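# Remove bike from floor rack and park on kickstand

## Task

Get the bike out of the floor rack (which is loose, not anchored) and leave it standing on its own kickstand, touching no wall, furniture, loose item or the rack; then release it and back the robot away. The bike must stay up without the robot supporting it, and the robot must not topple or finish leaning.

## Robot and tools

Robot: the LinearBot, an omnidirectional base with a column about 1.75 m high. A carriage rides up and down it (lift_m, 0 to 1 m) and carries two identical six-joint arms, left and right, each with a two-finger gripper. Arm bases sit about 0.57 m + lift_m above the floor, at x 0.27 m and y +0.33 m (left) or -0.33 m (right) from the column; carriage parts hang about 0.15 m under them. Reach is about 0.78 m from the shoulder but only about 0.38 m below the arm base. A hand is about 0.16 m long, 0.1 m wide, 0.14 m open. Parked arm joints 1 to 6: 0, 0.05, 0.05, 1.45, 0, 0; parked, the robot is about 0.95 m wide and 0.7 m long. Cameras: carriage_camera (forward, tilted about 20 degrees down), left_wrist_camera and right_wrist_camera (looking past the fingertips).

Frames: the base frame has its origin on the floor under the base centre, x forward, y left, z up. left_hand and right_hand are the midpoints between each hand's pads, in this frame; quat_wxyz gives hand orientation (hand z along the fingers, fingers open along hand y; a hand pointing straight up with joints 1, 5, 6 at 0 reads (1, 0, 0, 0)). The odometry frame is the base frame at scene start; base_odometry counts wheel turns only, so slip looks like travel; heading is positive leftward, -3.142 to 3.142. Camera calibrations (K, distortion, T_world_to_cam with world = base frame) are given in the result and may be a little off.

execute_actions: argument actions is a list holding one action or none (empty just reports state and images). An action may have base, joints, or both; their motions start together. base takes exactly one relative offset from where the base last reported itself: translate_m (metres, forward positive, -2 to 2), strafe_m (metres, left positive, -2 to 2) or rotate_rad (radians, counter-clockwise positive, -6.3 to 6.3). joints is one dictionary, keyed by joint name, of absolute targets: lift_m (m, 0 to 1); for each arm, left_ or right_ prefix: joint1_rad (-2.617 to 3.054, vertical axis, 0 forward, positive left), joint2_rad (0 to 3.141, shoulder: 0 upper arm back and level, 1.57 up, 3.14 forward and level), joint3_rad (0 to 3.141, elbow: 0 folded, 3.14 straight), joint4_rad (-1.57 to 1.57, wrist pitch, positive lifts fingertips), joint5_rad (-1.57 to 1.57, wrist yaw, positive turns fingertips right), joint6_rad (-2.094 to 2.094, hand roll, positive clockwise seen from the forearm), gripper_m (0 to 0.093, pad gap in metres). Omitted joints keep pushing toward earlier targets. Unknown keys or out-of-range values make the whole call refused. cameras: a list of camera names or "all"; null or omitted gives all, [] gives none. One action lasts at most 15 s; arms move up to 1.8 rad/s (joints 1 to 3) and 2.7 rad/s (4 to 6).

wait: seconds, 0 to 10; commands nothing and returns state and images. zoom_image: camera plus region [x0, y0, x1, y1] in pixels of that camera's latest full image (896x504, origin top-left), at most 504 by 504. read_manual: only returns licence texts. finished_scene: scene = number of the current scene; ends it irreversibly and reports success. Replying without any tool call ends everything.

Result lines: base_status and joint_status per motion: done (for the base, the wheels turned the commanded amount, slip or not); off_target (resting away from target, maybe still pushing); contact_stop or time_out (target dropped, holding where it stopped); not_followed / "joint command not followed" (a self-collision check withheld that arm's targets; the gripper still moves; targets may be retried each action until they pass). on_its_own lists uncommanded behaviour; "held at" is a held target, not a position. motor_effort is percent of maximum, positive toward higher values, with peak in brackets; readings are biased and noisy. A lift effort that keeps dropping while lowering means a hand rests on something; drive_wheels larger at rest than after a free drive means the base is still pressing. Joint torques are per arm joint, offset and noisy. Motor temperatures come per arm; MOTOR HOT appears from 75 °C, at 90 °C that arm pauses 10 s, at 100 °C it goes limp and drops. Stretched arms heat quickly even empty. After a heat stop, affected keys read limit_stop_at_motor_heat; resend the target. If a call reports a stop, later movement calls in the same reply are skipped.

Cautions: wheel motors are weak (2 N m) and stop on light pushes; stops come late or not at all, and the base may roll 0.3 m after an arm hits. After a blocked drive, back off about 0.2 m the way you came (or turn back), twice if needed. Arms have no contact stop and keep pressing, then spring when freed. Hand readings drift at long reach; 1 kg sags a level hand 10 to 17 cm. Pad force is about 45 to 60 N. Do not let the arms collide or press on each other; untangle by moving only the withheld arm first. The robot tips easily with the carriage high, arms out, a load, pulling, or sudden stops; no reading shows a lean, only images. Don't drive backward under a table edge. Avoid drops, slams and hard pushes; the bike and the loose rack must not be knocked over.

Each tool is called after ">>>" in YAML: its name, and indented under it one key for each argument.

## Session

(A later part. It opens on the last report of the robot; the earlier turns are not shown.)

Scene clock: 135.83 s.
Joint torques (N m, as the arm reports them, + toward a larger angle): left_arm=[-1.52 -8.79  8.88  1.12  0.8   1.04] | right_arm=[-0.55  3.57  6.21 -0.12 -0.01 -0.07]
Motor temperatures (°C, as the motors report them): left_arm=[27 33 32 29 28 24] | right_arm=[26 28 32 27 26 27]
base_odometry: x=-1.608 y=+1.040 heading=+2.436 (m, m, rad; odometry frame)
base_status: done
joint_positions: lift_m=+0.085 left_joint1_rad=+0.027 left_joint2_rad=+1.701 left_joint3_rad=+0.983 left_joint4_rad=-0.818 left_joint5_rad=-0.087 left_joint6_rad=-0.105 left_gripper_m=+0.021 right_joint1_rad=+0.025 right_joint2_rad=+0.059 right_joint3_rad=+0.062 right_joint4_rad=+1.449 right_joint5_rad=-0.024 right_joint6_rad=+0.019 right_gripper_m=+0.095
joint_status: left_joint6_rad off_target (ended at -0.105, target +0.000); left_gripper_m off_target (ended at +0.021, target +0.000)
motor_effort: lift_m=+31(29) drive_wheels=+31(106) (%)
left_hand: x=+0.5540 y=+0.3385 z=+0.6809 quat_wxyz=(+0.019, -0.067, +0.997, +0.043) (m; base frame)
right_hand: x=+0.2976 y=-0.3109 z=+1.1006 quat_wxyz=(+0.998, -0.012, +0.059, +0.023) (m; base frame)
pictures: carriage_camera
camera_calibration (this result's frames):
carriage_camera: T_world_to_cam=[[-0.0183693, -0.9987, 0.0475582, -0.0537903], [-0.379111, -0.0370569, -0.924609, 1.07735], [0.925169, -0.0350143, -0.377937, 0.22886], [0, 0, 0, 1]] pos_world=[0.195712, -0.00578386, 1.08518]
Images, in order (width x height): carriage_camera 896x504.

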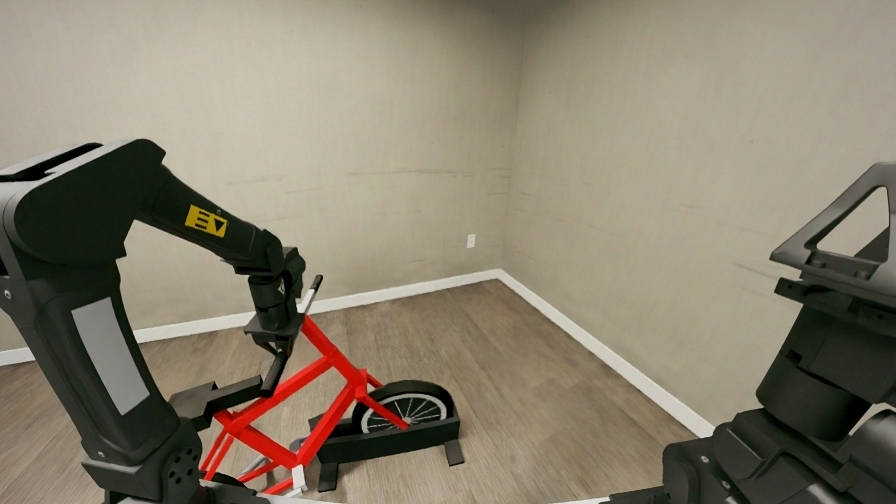

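>>> execute_actions:
  actions:
    - {"base":{"strafe_m":0.3},"joints":{"left_gripper_m":0.0}}

Scene clock: 148.53 s.
Joint torques (N m, as the arm reports them, + toward a larger angle): left_arm=[ 2.46 -8.88  8.86  1.12 -1.42  1.13] | right_arm=[-0.34  3.54  6.3  -0.11  0.   -0.07]
Motor temperatures (°C, as the motors report them): left_arm=[27 34 32 29 28 25] | right_arm=[26 28 32 27 26 27]
base_odometry: x=-1.651 y=+0.990 heading=+2.434 (m, m, rad; odometry frame)
base_status: strafe_m contact_stop (by the wheels' count: +0.067 of +0.300)
joint_positions: lift_m=+0.085 left_joint1_rad=-0.029 left_joint2_rad=+1.702 left_joint3_rad=+0.983 left_joint4_rad=-0.819 left_joint5_rad=+0.119 left_joint6_rad=-0.111 left_gripper_m=+0.021 right_joint1_rad=+0.023 right_joint2_rad=+0.059 right_joint3_rad=+0.062 right_joint4_rad=+1.449 right_joint5_rad=-0.025 right_joint6_rad=+0.019 right_gripper_m=+0.095
joint_status: left_gripper_m off_target (ended at +0.021, target +0.000)
motor_effort: lift_m=+30(29) drive_wheels=+18(45) (%)
left_hand: x=+0.5534 y=+0.2870 z=+0.6812 quat_wxyz=(+0.012, -0.040, +0.997, -0.061) (m; base frame)
right_hand: x=+0.2976 y=-0.3108 z=+1.1006 quat_wxyz=(+0.998, -0.012, +0.059, +0.022) (m; base frame)
pictures: carriage_camera, left_wrist_camera, right_wrist_camera
camera_calibration (this result's frames):
carriage_camera: T_world_to_cam=[[-0.0183693, -0.9987, 0.0475582, -0.0537901], [-0.379111, -0.0370569, -0.924609, 1.07734], [0.925169, -0.0350143, -0.377937, 0.228858], [0, 0, 0, 1]] pos_world=[0.195712, -0.00578386, 1.08517]
left_wrist_camera: T_world_to_cam=[[0.0728124, -0.991589, 0.107005, 0.175371], [-0.819402, 0.00168864, 0.573217, 0.070986], [-0.568576, -0.129417, -0.812387, 1.03366], [0, 0, 0, 1]] pos_world=[0.633112, 0.30755, 0.780276]
right_wrist_camera: T_world_to_cam=[[0.0574571, -0.997782, -0.0336165, -0.297136], [0.711732, 0.0645513, -0.699479, 0.580546], [0.700098, 0.0162641, 0.713862, -0.86466], [0, 0, 0, 1]] pos_world=[0.209226, -0.319889, 1.01334]
Images, in order (width x height): carriage_camera 896x504, left_wrist_camera 896x504, right_wrist_camera 896x504.

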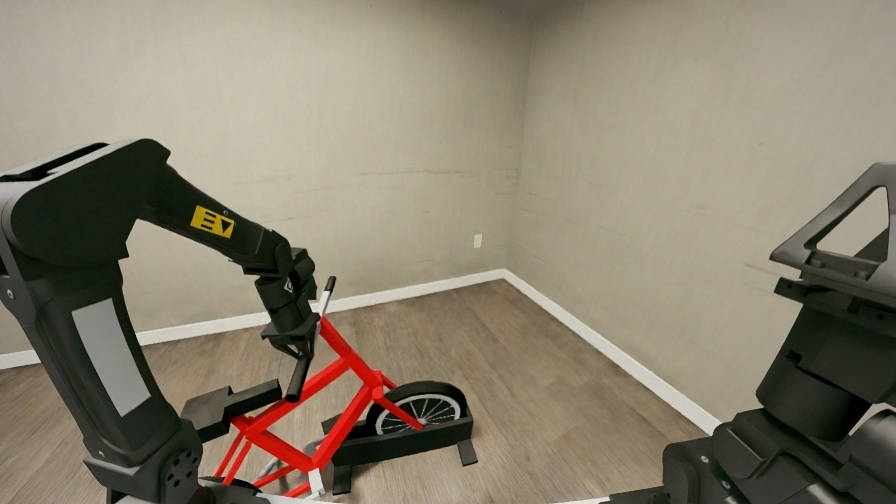

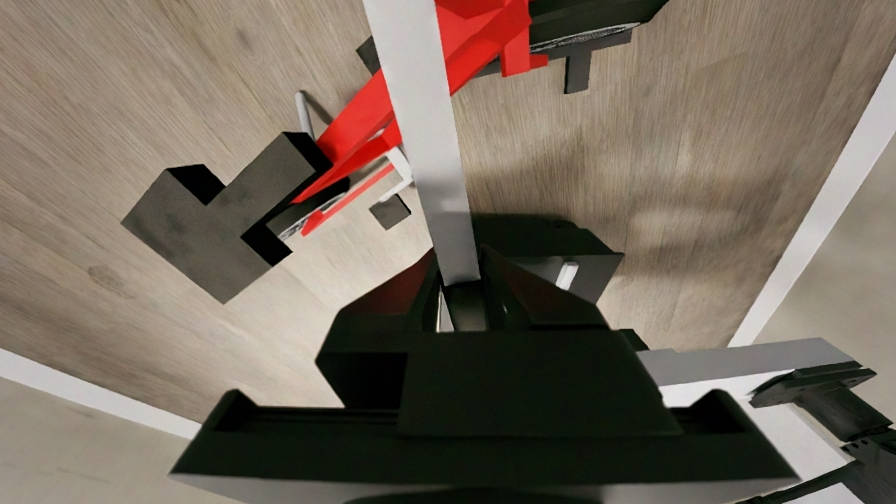

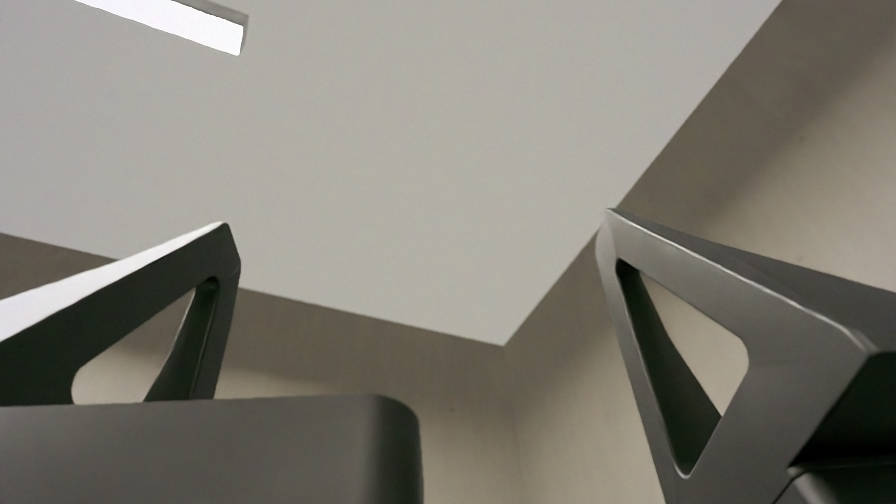

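>>> execute_actions:
  actions:
    - {"base":{"strafe_m":0.2},"joints":{"left_gripper_m":0.0,"left_joint1_rad":0.0,"left_joint5_rad":0.0,"left_joint6_rad":0.0}}
  cameras: ["carriage_camera","left_wrist_camera"]

Scene clock: 160.80 s.
Joint torques (N m, as the arm reports them, + toward a larger angle): left_arm=[ 2.98 -9.64  8.66  1.45 -2.35  2.06] | right_arm=[-0.38  3.56  6.24 -0.13 -0.01 -0.06]
Motor temperatures (°C, as the motors report them): left_arm=[27 34 33 30 30 25] | right_arm=[26 28 32 27 26 27]
base_odometry: x=-1.781 y=+0.838 heading=+2.433 (m, m, rad; odometry frame)
base_status: done
joint_positions: lift_m=+0.085 left_joint1_rad=-0.036 left_joint2_rad=+1.713 left_joint3_rad=+0.983 left_joint4_rad=-0.866 left_joint5_rad=+0.227 left_joint6_rad=-0.196 left_gripper_m=+0.024 right_joint1_rad=+0.023 right_joint2_rad=+0.059 right_joint3_rad=+0.062 right_joint4_rad=+1.449 right_joint5_rad=-0.025 right_joint6_rad=+0.019 right_gripper_m=+0.095
joint_status: left_joint1_rad off_target (ended at -0.036, target +0.000); left_joint5_rad off_target (ended at +0.226, target +0.000); left_joint6_rad off_target (ended at -0.196, target +0.000); left_gripper_m off_target (ended at +0.024, target +0.000)
motor_effort: lift_m=+30(30) drive_wheels=+18(69) (%)
left_hand: x=+0.5401 y=+0.2672 z=+0.6816 quat_wxyz=(-0.025, -0.081, +0.990, -0.111) (m; base frame)
right_hand: x=+0.2976 y=-0.3108 z=+1.1006 quat_wxyz=(+0.998, -0.012, +0.059, +0.022) (m; base frame)
pictures: carriage_camera, left_wrist_camera
camera_calibration (this result's frames):
carriage_camera: T_world_to_cam=[[-0.0183693, -0.9987, 0.0475582, -0.0537901], [-0.379111, -0.0370569, -0.924609, 1.07734], [0.925169, -0.0350143, -0.377937, 0.228858], [0, 0, 0, 1]] pos_world=[0.195712, -0.00578386, 1.08517]
left_wrist_camera: T_world_to_cam=[[0.15916, -0.966505, 0.201338, 0.0390897], [-0.773935, 0.00446738, 0.633249, -0.00631505], [-0.612937, -0.25661, -0.747301, 1.03738], [0, 0, 0, 1]] pos_world=[0.624742, 0.304012, 0.771366]
Images, in order (width x height): carriage_camera 896x504, left_wrist_camera 896x504.

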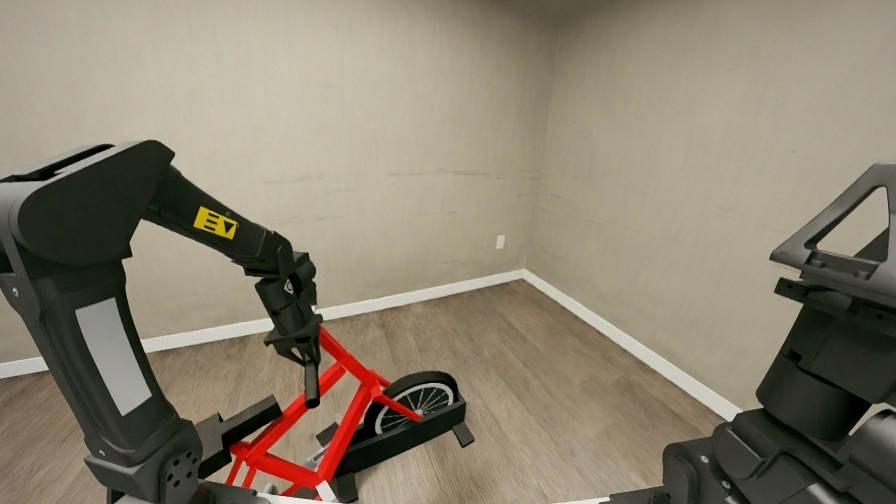

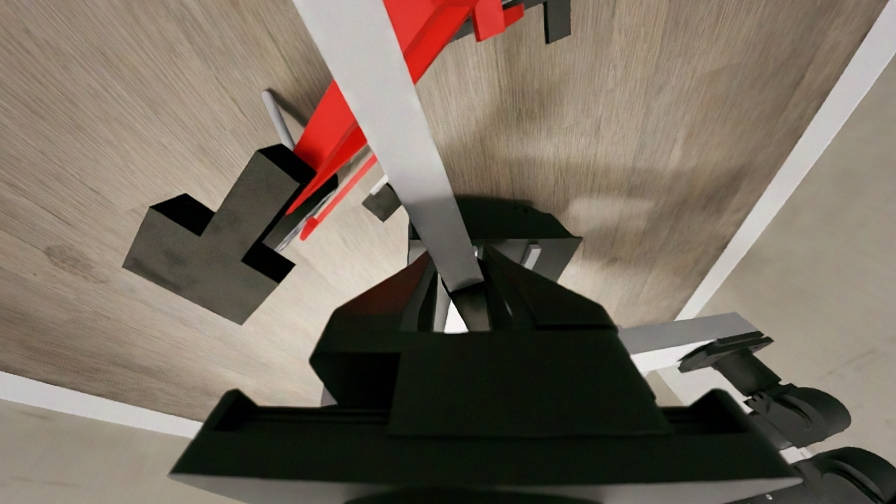

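>>> execute_actions:
  actions:
    - {"base":{"translate_m":-0.15},"joints":{"left_gripper_m":0.0,"left_joint5_rad":0.2}}
  cameras: []

>>> execute_actions:
  actions:
    - {"base":{"strafe_m":0.15},"joints":{"left_gripper_m":0.0,"left_joint5_rad":0.2}}
  cameras: ["carriage_camera","left_wrist_camera"]

Scene clock: 180.17 s.
Joint torques (N m, as the arm reports them, + toward a larger angle): left_arm=[ -0.07 -11.42   9.08  -0.09   0.36   1.09] | right_arm=[-0.37  3.56  6.18 -0.11 -0.01 -0.07]
Motor temperatures (°C, as the motors report them): left_arm=[28 35 33 31 34 29] | right_arm=[26 28 33 27 26 27]
base_odometry: x=-1.667 y=+0.740 heading=+2.434 (m, m, rad; odometry frame)
base_status: done
joint_positions: lift_m=+0.085 left_joint1_rad=+0.006 left_joint2_rad=+1.729 left_joint3_rad=+0.983 left_joint4_rad=-0.676 left_joint5_rad=+0.185 left_joint6_rad=-0.108 left_gripper_m=+0.024 right_joint1_rad=+0.023 right_joint2_rad=+0.059 right_joint3_rad=+0.062 right_joint4_rad=+1.449 right_joint5_rad=-0.025 right_joint6_rad=+0.019 right_gripper_m=+0.095
joint_status: left_gripper_m off_target (ended at +0.024, target +0.000); the others done
on_its_own: left_joint1_rad moved +0.042 to your old target +0.000; left_joint6_rad moved +0.088 toward your old target +0.000
motor_effort: lift_m=+29(30) drive_wheels=+4(56) (%)
left_hand: x=+0.5862 y=+0.2860 z=+0.6786 quat_wxyz=(+0.070, -0.050, +0.992, -0.096) (m; base frame)
right_hand: x=+0.2977 y=-0.3108 z=+1.1006 quat_wxyz=(+0.998, -0.012, +0.059, +0.022) (m; base frame)
pictures: none
No camera images: the call's "cameras" was empty. Leave "cameras" out to get every camera's image.

Scene clock: 181.60 s.
Joint torques (N m, as the arm reports them, + toward a larger angle): left_arm=[  2.7  -11.02   8.79   0.81  -0.71   1.16] | right_arm=[-0.33  3.54  6.21 -0.13 -0.01 -0.07]
Motor temperatures (°C, as the motors report them): left_arm=[28 36 33 31 34 29] | right_arm=[26 28 33 27 26 27]
base_odometry: x=-1.720 y=+0.678 heading=+2.434 (m, m, rad; odometry frame)
base_status: strafe_m contact_stop (by the wheels' count: +0.082 of +0.150)
joint_positions: lift_m=+0.085 left_joint1_rad=-0.033 left_joint2_rad=+1.727 left_joint3_rad=+0.983 left_joint4_rad=-0.788 left_joint5_rad=+0.285 left_joint6_rad=-0.113 left_gripper_m=+0.024 right_joint1_rad=+0.023 right_joint2_rad=+0.059 right_joint3_rad=+0.062 right_joint4_rad=+1.449 right_joint5_rad=-0.025 right_joint6_rad=+0.019 right_gripper_m=+0.095
joint_status: left_joint5_rad off_target (ended at +0.285, target +0.200); left_gripper_m off_target (ended at +0.024, target +0.000)
motor_effort: lift_m=+30(30) drive_wheels=+13(52) (%)
left_hand: x=+0.5571 y=+0.2579 z=+0.6804 quat_wxyz=(+0.009, -0.037, +0.989, -0.143) (m; base frame)
right_hand: x=+0.2976 y=-0.3107 z=+1.1006 quat_wxyz=(+0.998, -0.013, +0.059, +0.022) (m; base frame)
pictures: carriage_camera, left_wrist_camera
camera_calibration (this result's frames):
carriage_camera: T_world_to_cam=[[-0.0183693, -0.9987, 0.0475582, -0.05379], [-0.379111, -0.0370569, -0.924609, 1.07734], [0.925169, -0.0350143, -0.377937, 0.228857], [0, 0, 0, 1]] pos_world=[0.195712, -0.00578386, 1.08517]
left_wrist_camera: T_world_to_cam=[[0.0654793, -0.960903, 0.269031, 0.0322859], [-0.818872, 0.102325, 0.564781, 0.0539702], [-0.570228, -0.257284, -0.780157, 1.04328], [0, 0, 0, 1]] pos_world=[0.636991, 0.293921, 0.774758]
Images, in order (width x height): carriage_camera 896x504, left_wrist_camera 896x504.

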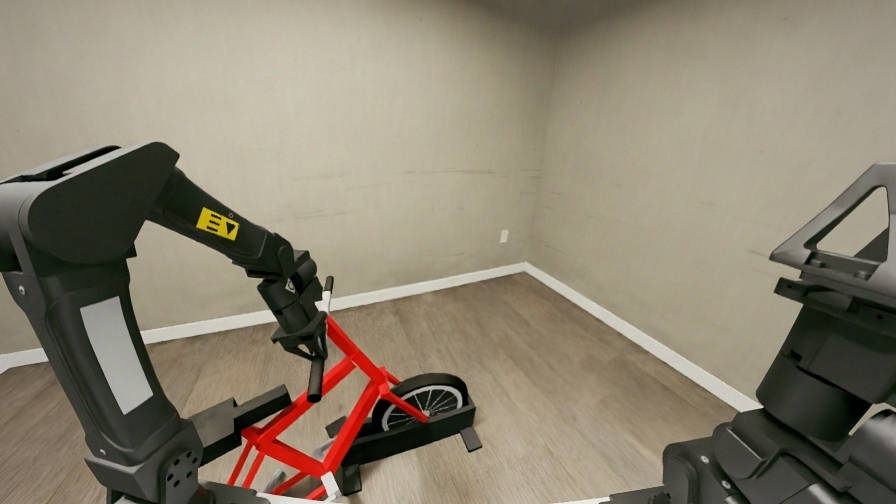

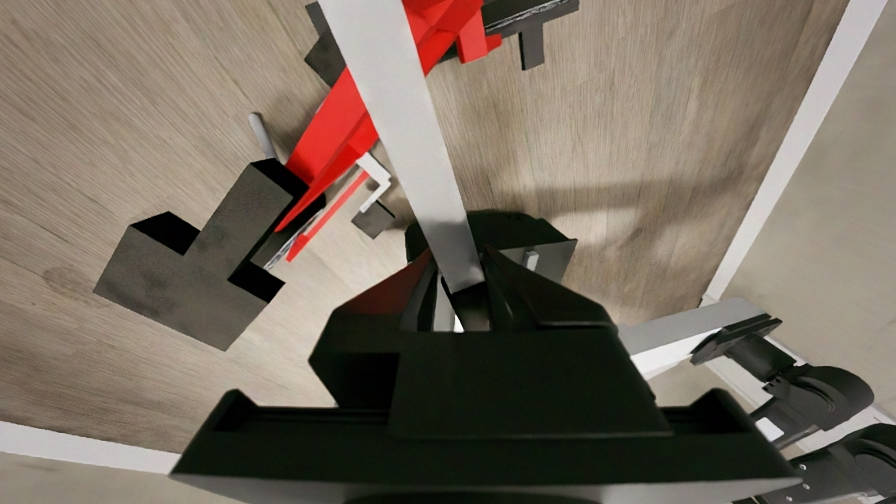

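>>> execute_actions:
  actions:
    - {"joints":{"left_gripper_m":0.093,"left_joint5_rad":0.1,"lift_m":0.2}}
  cameras: []

>>> execute_actions:
  actions:
    - {"base":{"translate_m":-0.35},"joints":{"left_joint5_rad":0.0,"left_joint4_rad":-0.5}}
  cameras: ["carriage_camera","left_wrist_camera"]

Scene clock: 189.33 s.
Joint torques (N m, as the arm reports them, + toward a larger angle): left_arm=[ 0.76 -9.75  9.55  0.55  0.04  0.01] | right_arm=[-0.37  3.58  6.31 -0.13  0.   -0.07]
Motor temperatures (°C, as the motors report them): left_arm=[28 36 33 30 32 28] | right_arm=[26 28 33 27 26 27]
base_odometry: x=-1.720 y=+0.678 heading=+2.434 (m, m, rad; odometry frame)
base_status: not commanded
joint_positions: lift_m=+0.200 left_joint1_rad=-0.005 left_joint2_rad=+1.711 left_joint3_rad=+0.977 left_joint4_rad=-0.752 left_joint5_rad=+0.111 left_joint6_rad=-0.008 left_gripper_m=+0.093 right_joint1_rad=+0.023 right_joint2_rad=+0.059 right_joint3_rad=+0.062 right_joint4_rad=+1.449 right_joint5_rad=-0.025 right_joint6_rad=+0.019 right_gripper_m=+0.095
joint_status: all done
on_its_own: left_joint6_rad moved +0.105 to your old target +0.000
motor_effort: lift_m=+36(46) drive_wheels=+10(14) (%)
left_hand: x=+0.5670 y=+0.2952 z=+0.7925 quat_wxyz=(+0.041, +0.001, +0.998, -0.055) (m; base frame)
right_hand: x=+0.2976 y=-0.3108 z=+1.2152 quat_wxyz=(+0.998, -0.012, +0.059, +0.022) (m; base frame)
pictures: none
No camera images: the call's "cameras" was empty. Leave "cameras" out to get every camera's image.

Scene clock: 192.07 s.
Joint torques (N m, as the arm reports them, + toward a larger angle): left_arm=[  0.77 -10.25  10.12   1.    -0.02   0.  ] | right_arm=[-0.38  3.59  6.38 -0.11 -0.01 -0.07]
Motor temperatures (°C, as the motors report them): left_arm=[28 36 34 30 32 28] | right_arm=[26 28 33 27 26 27]
base_odometry: x=-1.454 y=+0.450 heading=+2.434 (m, m, rad; odometry frame)
base_status: done
joint_positions: lift_m=+0.200 left_joint1_rad=-0.005 left_joint2_rad=+1.711 left_joint3_rad=+0.977 left_joint4_rad=-0.501 left_joint5_rad=+0.009 left_joint6_rad=-0.008 left_gripper_m=+0.093 right_joint1_rad=+0.023 right_joint2_rad=+0.059 right_joint3_rad=+0.062 right_joint4_rad=+1.449 right_joint5_rad=-0.025 right_joint6_rad=+0.019 right_gripper_m=+0.095
joint_status: all done
motor_effort: lift_m=+35(36) drive_wheels=-3(39) (%)
left_hand: x=+0.6275 y=+0.3123 z=+0.8043 quat_wxyz=(+0.167, -0.001, +0.986, -0.005) (m; base frame)
right_hand: x=+0.2976 y=-0.3108 z=+1.2152 quat_wxyz=(+0.998, -0.012, +0.059, +0.022) (m; base frame)
pictures: carriage_camera, left_wrist_camera
camera_calibration (this result's frames):
carriage_camera: T_world_to_cam=[[-0.0183693, -0.9987, 0.0475582, -0.0592399], [-0.379111, -0.0370569, -0.924609, 1.1833], [0.925169, -0.0350143, -0.377937, 0.272167], [0, 0, 0, 1]] pos_world=[0.195712, -0.00578386, 1.19977]
left_wrist_camera: T_world_to_cam=[[-0.00115764, -0.999986, -0.00515557, 0.321193], [-0.955398, -0.000416544, 0.29532, 0.370628], [-0.295318, 0.0052675, -0.955384, 1.08049], [0, 0, 0, 1]] pos_world=[0.673558, 0.315651, 0.924486]
Images, in order (width x height): carriage_camera 896x504, left_wrist_camera 896x504.

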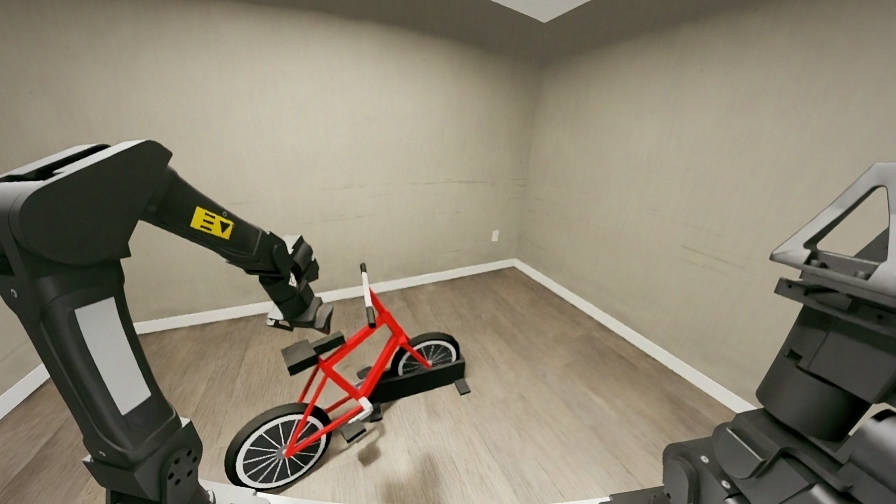

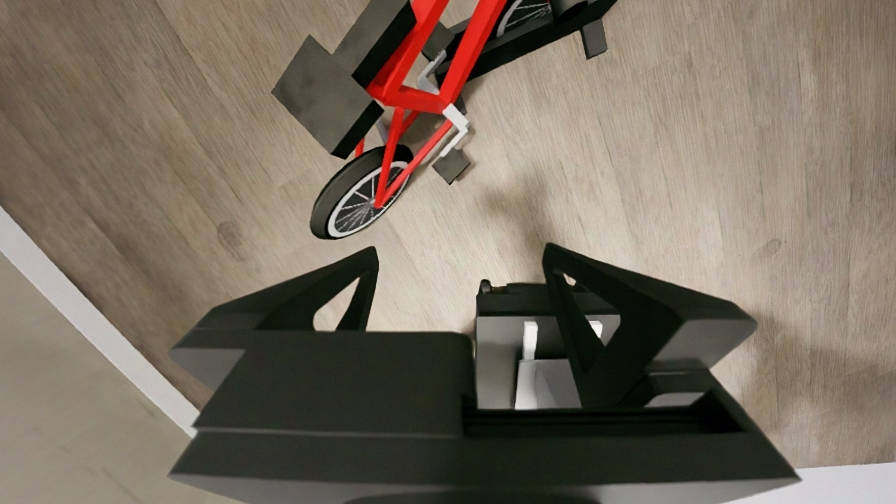

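>>> execute_actions:
  actions:
    - {"base":{"translate_m":-0.4},"joints":{"left_gripper_m":0.0}}
  cameras: []

>>> execute_actions:
  actions:
    - {"base":{"strafe_m":0.2},"joints":{"lift_m":0.0,"left_joint2_rad":2.9,"left_joint3_rad":1.7,"left_joint4_rad":0.2}}
  cameras: ["carriage_camera"]

Scene clock: 216.93 s.
Joint torques (N m, as the arm reports them, + toward a larger angle): left_arm=[  0.74 -10.26  10.15   1.01  -0.02   0.  ] | right_arm=[-0.38  3.58  6.25 -0.12 -0.01 -0.06]
Motor temperatures (°C, as the motors report them): left_arm=[27 37 35 31 30 26] | right_arm=[26 28 33 27 26 27]
base_odometry: x=-1.150 y=+0.190 heading=+2.434 (m, m, rad; odometry frame)
base_status: done
joint_positions: lift_m=+0.200 left_joint1_rad=-0.005 left_joint2_rad=+1.711 left_joint3_rad=+0.977 left_joint4_rad=-0.501 left_joint5_rad=+0.009 left_joint6_rad=-0.008 left_gripper_m=+0.000 right_joint1_rad=+0.023 right_joint2_rad=+0.059 right_joint3_rad=+0.062 right_joint4_rad=+1.450 right_joint5_rad=-0.025 right_joint6_rad=+0.019 right_gripper_m=+0.095
joint_status: all done
motor_effort: lift_m=+36(36) drive_wheels=-5(46) (%)
left_hand: x=+0.6274 y=+0.3123 z=+0.8042 quat_wxyz=(+0.167, -0.001, +0.986, -0.005) (m; base frame)
right_hand: x=+0.2975 y=-0.3108 z=+1.2152 quat_wxyz=(+0.998, -0.012, +0.059, +0.022) (m; base frame)
pictures: none
No camera images: the call's "cameras" was empty. Leave "cameras" out to get every camera's image.

Scene clock: 219.07 s.
Joint torques (N m, as the arm reports them, + toward a larger angle): left_arm=[  0.38 -17.87   7.62   1.37   0.01  -0.01] | right_arm=[-0.4   3.61  6.22 -0.13 -0.01 -0.07]
Motor temperatures (°C, as the motors report them): left_arm=[27 38 35 31 30 26] | right_arm=[26 28 33 27 26 27]
base_odometry: x=-1.280 y=+0.038 heading=+2.434 (m, m, rad; odometry frame)
base_status: done
joint_positions: lift_m=+0.000 left_joint1_rad=-0.001 left_joint2_rad=+2.919 left_joint3_rad=+1.680 left_joint4_rad=+0.192 left_joint5_rad=+0.007 left_joint6_rad=-0.008 left_gripper_m=+0.000 right_joint1_rad=+0.023 right_joint2_rad=+0.059 right_joint3_rad=+0.062 right_joint4_rad=+1.450 right_joint5_rad=-0.024 right_joint6_rad=+0.019 right_gripper_m=+0.095
joint_status: all done
motor_effort: lift_m=+32(31) drive_wheels=-7(39) (%)
left_hand: x=+0.8046 y=+0.3142 z=+0.3283 quat_wxyz=(+0.259, -0.003, +0.966, -0.004) (m; base frame)
right_hand: x=+0.2975 y=-0.3109 z=+1.0156 quat_wxyz=(+0.998, -0.012, +0.059, +0.022) (m; base frame)
pictures: carriage_camera
camera_calibration (this result's frames):
carriage_camera: T_world_to_cam=[[-0.0183693, -0.9987, 0.0475582, -0.0497437], [-0.379111, -0.0370569, -0.924609, 0.998674], [0.925169, -0.0350143, -0.377937, 0.196702], [0, 0, 0, 1]] pos_world=[0.195712, -0.00578386, 1.00009]
Images, in order (width x height): carriage_camera 896x504.

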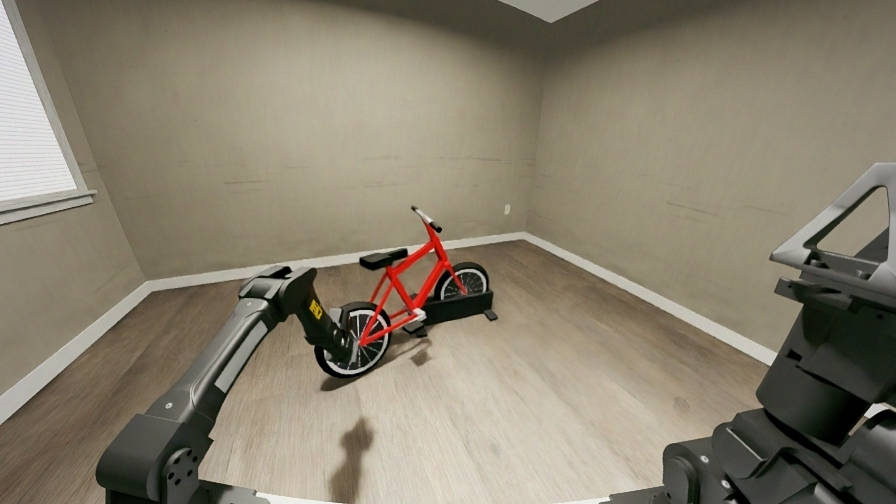

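>>> execute_actions:
  actions:
    - {"base":{"translate_m":0.45},"joints":{"left_joint4_rad":0.2}}
  cameras: ["carriage_camera"]

Scene clock: 227.70 s.
Joint torques (N m, as the arm reports them, + toward a larger angle): left_arm=[ -0.54 -17.4   10.36   1.84  -0.26  -0.43] | right_arm=[-0.38  3.59  6.15 -0.12 -0.01 -0.07]
Motor temperatures (°C, as the motors report them): left_arm=[27 43 35 32 30 25] | right_arm=[26 28 33 27 26 27]
base_odometry: x=-1.622 y=+0.330 heading=+2.435 (m, m, rad; odometry frame)
base_status: done
joint_positions: lift_m=+0.000 left_joint1_rad=+0.013 left_joint2_rad=+2.918 left_joint3_rad=+1.649 left_joint4_rad=+0.131 left_joint5_rad=+0.032 left_joint6_rad=+0.032 left_gripper_m=+0.000 right_joint1_rad=+0.023 right_joint2_rad=+0.059 right_joint3_rad=+0.062 right_joint4_rad=+1.448 right_joint5_rad=-0.024 right_joint6_rad=+0.019 right_gripper_m=+0.095
joint_status: left_joint4_rad off_target (ended at +0.131, target +0.200)
motor_effort: lift_m=+30(31) drive_wheels=+24(49) (%)
left_hand: x=+0.7785 y=+0.3169 z=+0.3146 quat_wxyz=(+0.215, +0.012, +0.976, -0.011) (m; base frame)
right_hand: x=+0.2980 y=-0.3109 z=+1.0155 quat_wxyz=(+0.998, -0.012, +0.060, +0.022) (m; base frame)
pictures: carriage_camera
camera_calibration (this result's frames):
carriage_camera: T_world_to_cam=[[-0.0183693, -0.9987, 0.0475582, -0.0497438], [-0.379111, -0.0370569, -0.924609, 0.998676], [0.925169, -0.0350143, -0.377937, 0.196702], [0, 0, 0, 1]] pos_world=[0.195712, -0.00578386, 1.00009]
Images, in order (width x height): carriage_camera 896x504.

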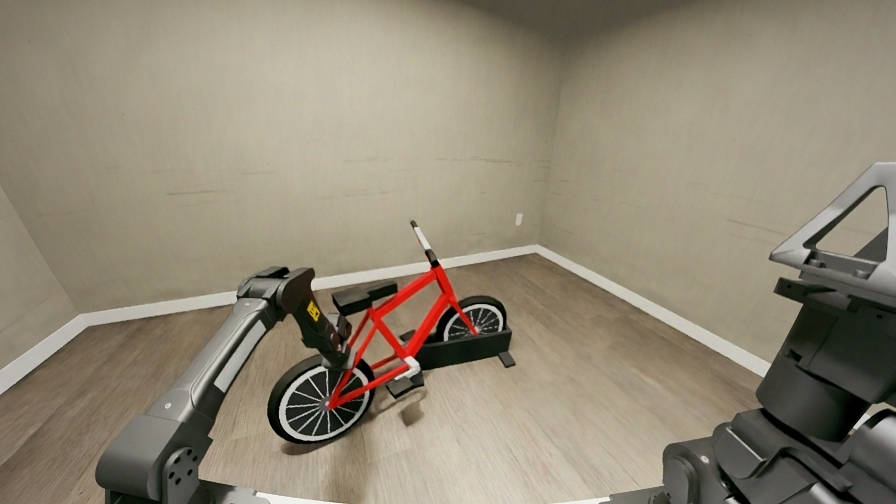

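>>> execute_actions:
  actions:
    - {"base":{"translate_m":0.25},"joints":{"left_joint4_rad":0.2}}
  cameras: ["carriage_camera","left_wrist_camera"]

Scene clock: 239.00 s.
Joint torques (N m, as the arm reports them, + toward a larger angle): left_arm=[ -2.92 -17.44  10.49   1.73   0.21  -0.3 ] | right_arm=[-0.37  3.54  6.25 -0.11 -0.01 -0.06]
Motor temperatures (°C, as the motors report them): left_arm=[27 48 36 33 30 25] | right_arm=[26 28 33 27 26 27]
base_odometry: x=-1.813 y=+0.491 heading=+2.436 (m, m, rad; odometry frame)
base_status: done
joint_positions: lift_m=+0.000 left_joint1_rad=+0.046 left_joint2_rad=+2.919 left_joint3_rad=+1.648 left_joint4_rad=+0.143 left_joint5_rad=-0.012 left_joint6_rad=+0.019 left_gripper_m=+0.000 right_joint1_rad=+0.023 right_joint2_rad=+0.059 right_joint3_rad=+0.062 right_joint4_rad=+1.449 right_joint5_rad=-0.024 right_joint6_rad=+0.019 right_gripper_m=+0.095
joint_status: left_joint4_rad off_target (ended at +0.143, target +0.200)
motor_effort: lift_m=+30(31) drive_wheels=+23(84) (%)
left_hand: x=+0.7792 y=+0.3414 z=+0.3148 quat_wxyz=(+0.219, -0.015, +0.976, +0.013) (m; base frame)
right_hand: x=+0.2976 y=-0.3109 z=+1.0156 quat_wxyz=(+0.998, -0.012, +0.059, +0.022) (m; base frame)
pictures: carriage_camera, left_wrist_camera
camera_calibration (this result's frames):
carriage_camera: T_world_to_cam=[[-0.0183693, -0.9987, 0.0475582, -0.0497438], [-0.379111, -0.0370569, -0.924609, 0.998676], [0.925169, -0.0350143, -0.377937, 0.196702], [0, 0, 0, 1]] pos_world=[0.195712, -0.00578386, 1.00009]
left_wrist_camera: T_world_to_cam=[[0.0353575, -0.998783, -0.0343811, 0.328225], [-0.980564, -0.0413148, 0.191799, 0.726294], [-0.192986, 0.0269313, -0.980832, 0.578358], [0, 0, 0, 1]] pos_world=[0.812188, 0.342256, 0.439254]
Images, in order (width x height): carriage_camera 896x504, left_wrist_camera 896x504.

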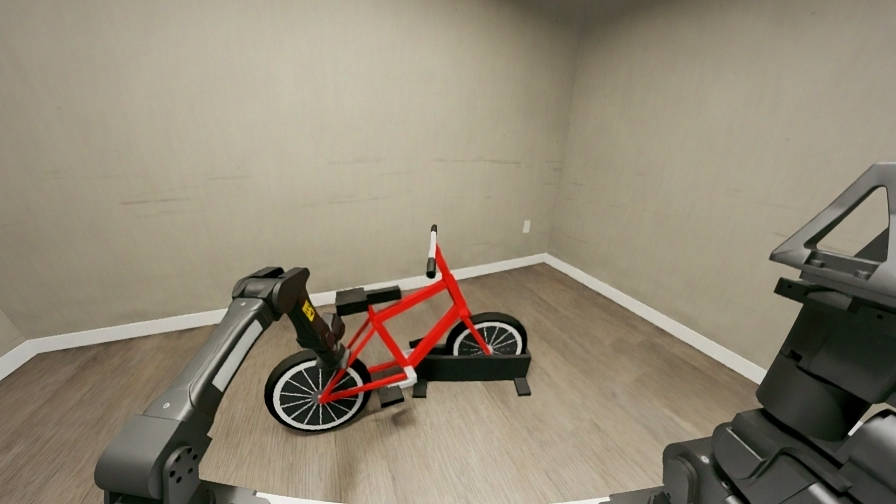

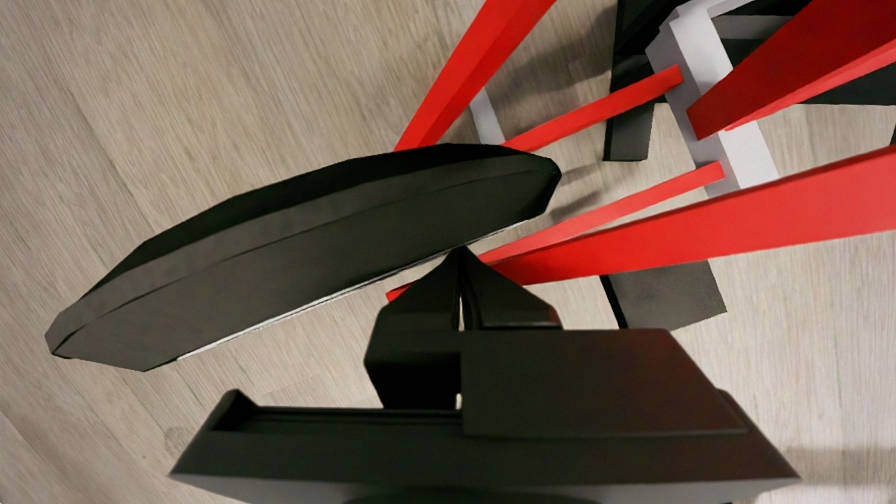

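>>> execute_actions:
  actions:
    - {"base":{"translate_m":0.15},"joints":{"left_joint4_rad":0.2}}
  cameras: []

>>> execute_actions:
  actions:
    - {"base":{"strafe_m":0.3},"joints":{"left_joint4_rad":0.2}}
  cameras: ["carriage_camera","left_wrist_camera"]

Scene clock: 247.63 s.
Joint torques (N m, as the arm reports them, + toward a larger angle): left_arm=[ -3.77 -17.75  10.46   1.56   0.47  -0.21] | right_arm=[-0.38  3.56  6.33 -0.12 -0.01 -0.06]
Motor temperatures (°C, as the motors report them): left_arm=[28 51 36 34 29 25] | right_arm=[26 28 33 27 26 27]
base_odometry: x=-1.927 y=+0.588 heading=+2.437 (m, m, rad; odometry frame)
base_status: done
joint_positions: lift_m=+0.000 left_joint1_rad=+0.058 left_joint2_rad=+2.922 left_joint3_rad=+1.648 left_joint4_rad=+0.163 left_joint5_rad=-0.037 left_joint6_rad=+0.011 left_gripper_m=+0.000 right_joint1_rad=+0.023 right_joint2_rad=+0.059 right_joint3_rad=+0.062 right_joint4_rad=+1.450 right_joint5_rad=-0.024 right_joint6_rad=+0.019 right_gripper_m=+0.095
joint_status: all done
motor_effort: lift_m=+30(32) drive_wheels=+25(77) (%)
left_hand: x=+0.7817 y=+0.3519 z=+0.3153 quat_wxyz=(+0.227, -0.027, +0.973, +0.026) (m; base frame)
right_hand: x=+0.2975 y=-0.3109 z=+1.0156 quat_wxyz=(+0.998, -0.012, +0.059, +0.022) (m; base frame)
pictures: none
No camera images: the call's "cameras" was empty. Leave "cameras" out to get every camera's image.

Scene clock: 249.37 s.
Joint torques (N m, as the arm reports them, + toward a larger angle): left_arm=[  2.63 -17.67   9.79   2.35  -1.02  -0.17] | right_arm=[-0.36  3.61  6.15 -0.07  0.03 -0.06]
Motor temperatures (°C, as the motors report them): left_arm=[28 52 36 34 30 25] | right_arm=[26 28 33 27 26 27]
base_odometry: x=-2.021 y=+0.478 heading=+2.436 (m, m, rad; odometry frame)
base_status: strafe_m contact_stop (by the wheels' count: +0.146 of +0.300)
joint_positions: lift_m=+0.000 left_joint1_rad=-0.031 left_joint2_rad=+2.922 left_joint3_rad=+1.654 left_joint4_rad=+0.070 left_joint5_rad=+0.102 left_joint6_rad=+0.008 left_gripper_m=+0.000 right_joint1_rad=+0.023 right_joint2_rad=+0.059 right_joint3_rad=+0.062 right_joint4_rad=+1.448 right_joint5_rad=-0.025 right_joint6_rad=+0.019 right_gripper_m=+0.095
joint_status: left_joint4_rad off_target (ended at +0.070, target +0.200)
motor_effort: lift_m=+31(33) drive_wheels=+8(53) (%)
left_hand: x=+0.7638 y=+0.2827 z=+0.3083 quat_wxyz=(+0.184, +0.029, +0.981, -0.052) (m; base frame)
right_hand: x=+0.2978 y=-0.3108 z=+1.0155 quat_wxyz=(+0.998, -0.013, +0.059, +0.022) (m; base frame)
pictures: carriage_camera, left_wrist_camera
camera_calibration (this result's frames):
carriage_camera: T_world_to_cam=[[-0.0183693, -0.9987, 0.0475582, -0.0497438], [-0.379111, -0.0370569, -0.924609, 0.998676], [0.925169, -0.0350143, -0.377937, 0.196702], [0, 0, 0, 1]] pos_world=[0.195712, -0.00578386, 1.00009]
left_wrist_camera: T_world_to_cam=[[-0.0760146, -0.994209, 0.0759673, 0.319686], [-0.962029, 0.0931578, 0.256559, 0.63783], [-0.26215, -0.0535805, -0.963539, 0.640822], [0, 0, 0, 1]] pos_world=[0.805903, 0.292751, 0.42953]
Images, in order (width x height): carriage_camera 896x504, left_wrist_camera 896x504.

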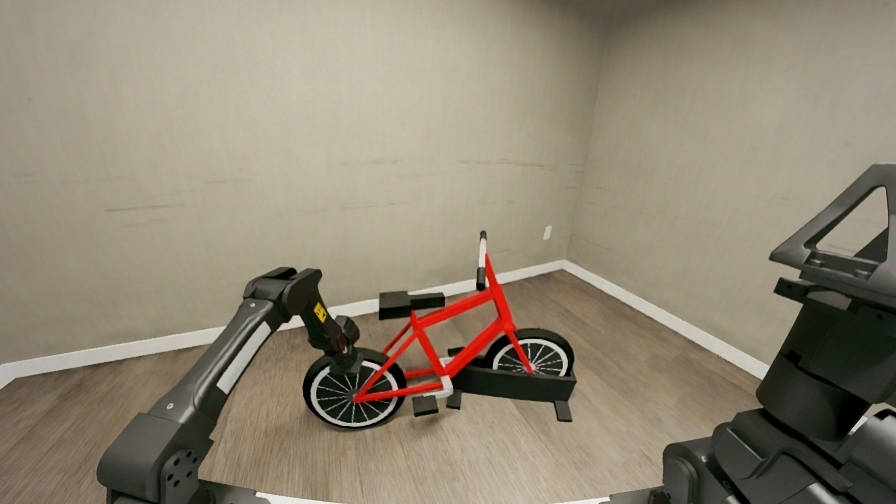

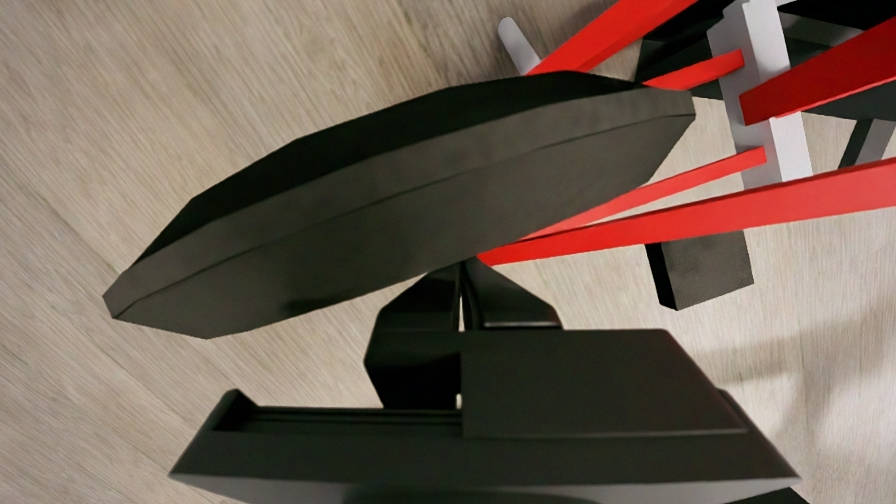

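>>> execute_actions:
  actions:
    - {"base":{"strafe_m":0.3},"joints":{"left_joint4_rad":0.15,"left_joint1_rad":0.0,"left_joint5_rad":0}}
  cameras: ["carriage_camera","left_wrist_camera"]

Scene clock: 258.80 s.
Joint torques (N m, as the arm reports them, + toward a larger angle): left_arm=[ -0.15 -17.05   7.3    1.31  -0.01  -0.17] | right_arm=[-0.38  3.63  6.28 -0.1   0.   -0.06]
Motor temperatures (°C, as the motors report them): left_arm=[28 54 36 37 30 25] | right_arm=[26 28 33 27 26 27]
base_odometry: x=-2.216 y=+0.249 heading=+2.436 (m, m, rad; odometry frame)
base_status: done
joint_positions: lift_m=+0.000 left_joint1_rad=+0.008 left_joint2_rad=+2.910 left_joint3_rad=+1.684 left_joint4_rad=+0.141 left_joint5_rad=+0.009 left_joint6_rad=+0.007 left_gripper_m=+0.000 right_joint1_rad=+0.023 right_joint2_rad=+0.059 right_joint3_rad=+0.062 right_joint4_rad=+1.448 right_joint5_rad=-0.025 right_joint6_rad=+0.019 right_gripper_m=+0.095
joint_status: all done
motor_effort: lift_m=+30(31) drive_wheels=-8(57) (%)
left_hand: x=+0.7988 y=+0.3185 z=+0.3282 quat_wxyz=(+0.241, +0.001, +0.971, -0.002) (m; base frame)
right_hand: x=+0.2978 y=-0.3108 z=+1.0155 quat_wxyz=(+0.998, -0.013, +0.059, +0.022) (m; base frame)
pictures: carriage_camera, left_wrist_camera
camera_calibration (this result's frames):
carriage_camera: T_world_to_cam=[[-0.0183693, -0.9987, 0.0475582, -0.0497438], [-0.379111, -0.0370569, -0.924609, 0.998676], [0.925169, -0.0350143, -0.377937, 0.196702], [0, 0, 0, 1]] pos_world=[0.195712, -0.00578386, 1.00009]
left_wrist_camera: T_world_to_cam=[[-0.000563349, -0.999932, -0.0116109, 0.326751], [-0.988979, -0.00116199, 0.148055, 0.750272], [-0.148058, 0.0115664, -0.988911, 0.567535], [0, 0, 0, 1]] pos_world=[0.826215, 0.321036, 0.453955]
Images, in order (width x height): carriage_camera 896x504, left_wrist_camera 896x504.

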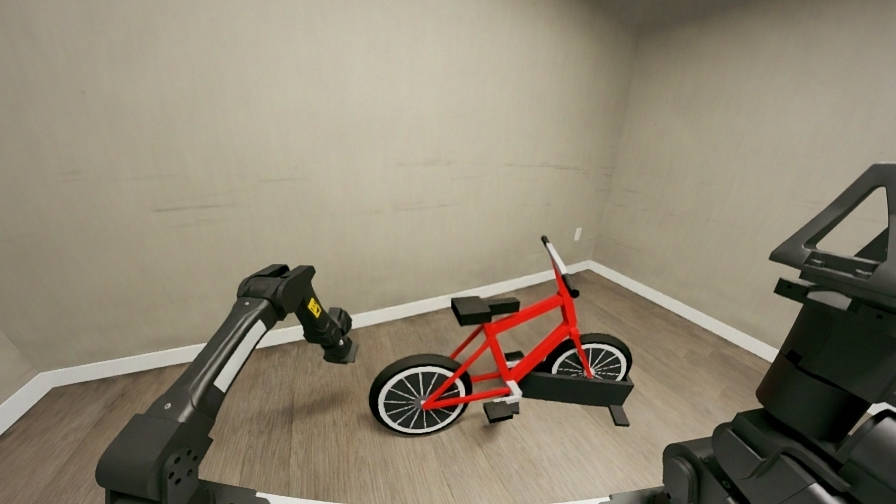

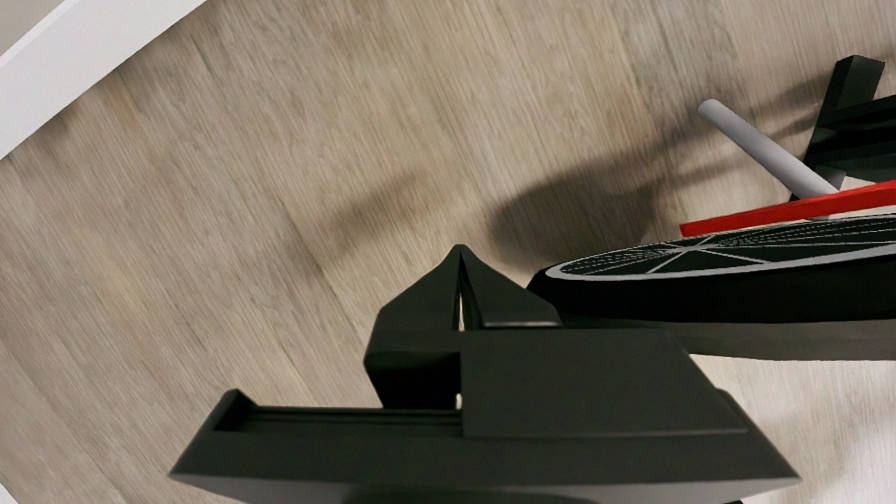

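>>> execute_actions:
  actions:
    - {"joints":{"lift_m":0.15,"left_joint2_rad":1.9,"left_joint3_rad":1.2,"left_joint4_rad":-0.75,"left_joint6_rad":1.57,"left_gripper_m":0.093}}
  cameras: []

>>> execute_actions:
  actions:
    - {"base":{"strafe_m":-0.42}}
  cameras: ["carriage_camera","left_wrist_camera"]

Scene clock: 273.77 s.
Joint torques (N m, as the arm reports them, + toward a larger angle): left_arm=[ -0.13 -12.06   5.47   0.47   0.08  -0.03] | right_arm=[-0.37  3.54  6.22 -0.12  0.   -0.06]
Motor temperatures (°C, as the motors report them): left_arm=[28 56 35 35 30 25] | right_arm=[26 28 34 27 26 27]
base_odometry: x=-2.216 y=+0.249 heading=+2.436 (m, m, rad; odometry frame)
base_status: not commanded
joint_positions: lift_m=+0.150 left_joint1_rad=+0.008 left_joint2_rad=+1.912 left_joint3_rad=+1.220 left_joint4_rad=-0.744 left_joint5_rad=+0.008 left_joint6_rad=+1.563 left_gripper_m=+0.093 right_joint1_rad=+0.023 right_joint2_rad=+0.059 right_joint3_rad=+0.062 right_joint4_rad=+1.448 right_joint5_rad=-0.025 right_joint6_rad=+0.019 right_gripper_m=+0.095
joint_status: all done
motor_effort: lift_m=+34(43) drive_wheels=-4(6) (%)
left_hand: x=+0.6358 y=+0.3171 z=+0.7397 quat_wxyz=(+0.050, +0.700, +0.711, +0.045) (m; base frame)
right_hand: x=+0.2979 y=-0.3108 z=+1.1653 quat_wxyz=(+0.998, -0.013, +0.060, +0.022) (m; base frame)
pictures: none
No camera images: the call's "cameras" was empty. Leave "cameras" out to get every camera's image.

Scene clock: 276.73 s.
Joint torques (N m, as the arm reports them, + toward a larger angle): left_arm=[  0.37 -12.03   5.46   0.5    0.1   -0.02] | right_arm=[-0.38  3.55  6.23 -0.11 -0.01 -0.06]
Motor temperatures (°C, as the motors report them): left_arm=[28 55 35 34 30 25] | right_arm=[26 28 34 27 26 27]
base_odometry: x=-1.944 y=+0.569 heading=+2.435 (m, m, rad; odometry frame)
base_status: done
joint_positions: lift_m=+0.150 left_joint1_rad=+0.000 left_joint2_rad=+1.912 left_joint3_rad=+1.220 left_joint4_rad=-0.748 left_joint5_rad=+0.006 left_joint6_rad=+1.563 left_gripper_m=+0.093 right_joint1_rad=+0.023 right_joint2_rad=+0.059 right_joint3_rad=+0.062 right_joint4_rad=+1.448 right_joint5_rad=-0.025 right_joint6_rad=+0.019 right_gripper_m=+0.095
joint_status: not commanded
motor_effort: lift_m=+35(34) drive_wheels=-11(60) (%)
left_hand: x=+0.6348 y=+0.3148 z=+0.7396 quat_wxyz=(+0.049, +0.703, +0.708, +0.044) (m; base frame)
right_hand: x=+0.2979 y=-0.3108 z=+1.1653 quat_wxyz=(+0.998, -0.012, +0.060, +0.022) (m; base frame)
pictures: carriage_camera, left_wrist_camera
camera_calibration (this result's frames):
carriage_camera: T_world_to_cam=[[-0.0183693, -0.9987, 0.0475582, -0.0568658], [-0.379111, -0.0370569, -0.924609, 1.13714], [0.925169, -0.0350143, -0.377937, 0.2533], [0, 0, 0, 1]] pos_world=[0.195712, -0.00578386, 1.14985]
left_wrist_camera: T_world_to_cam=[[-0.98941, -0.00260745, -0.145123, 0.740254], [-0.0874713, 0.808595, 0.581827, -0.620861], [0.115829, 0.588359, -0.800261, 0.461566], [0, 0, 0, 1]] pos_world=[0.624644, 0.232389, 0.838034]
Images, in order (width x height): carriage_camera 896x504, left_wrist_camera 896x504.

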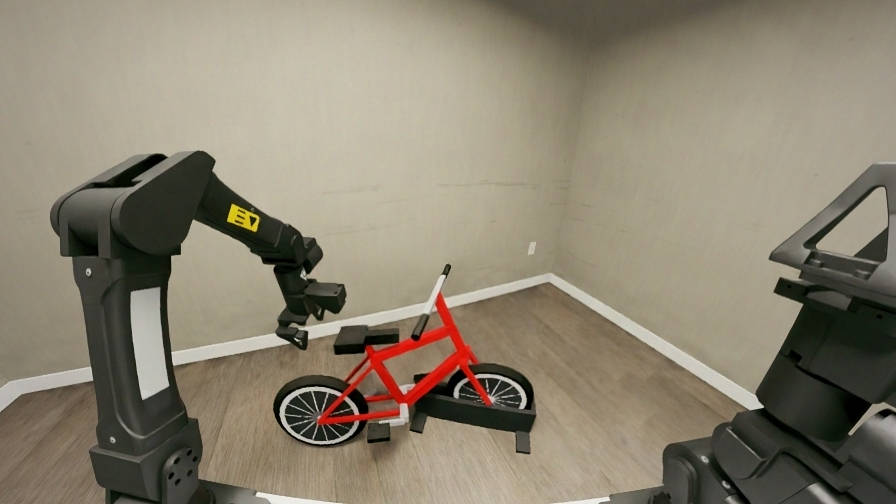

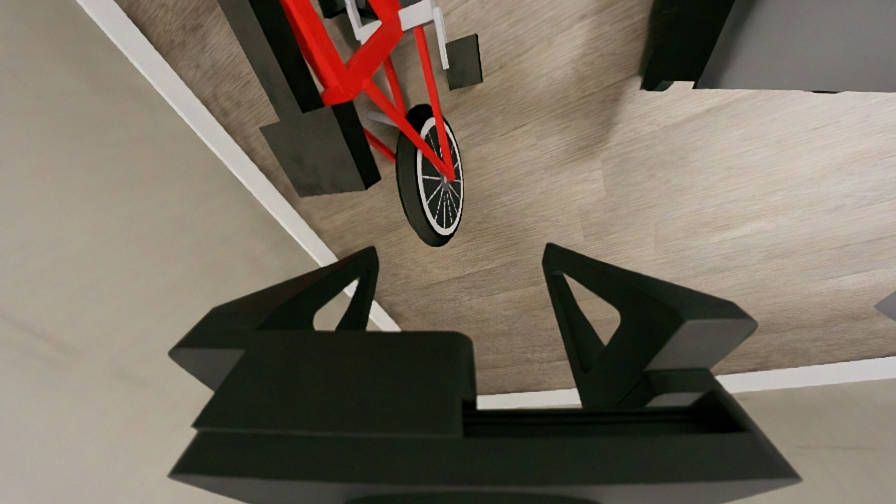

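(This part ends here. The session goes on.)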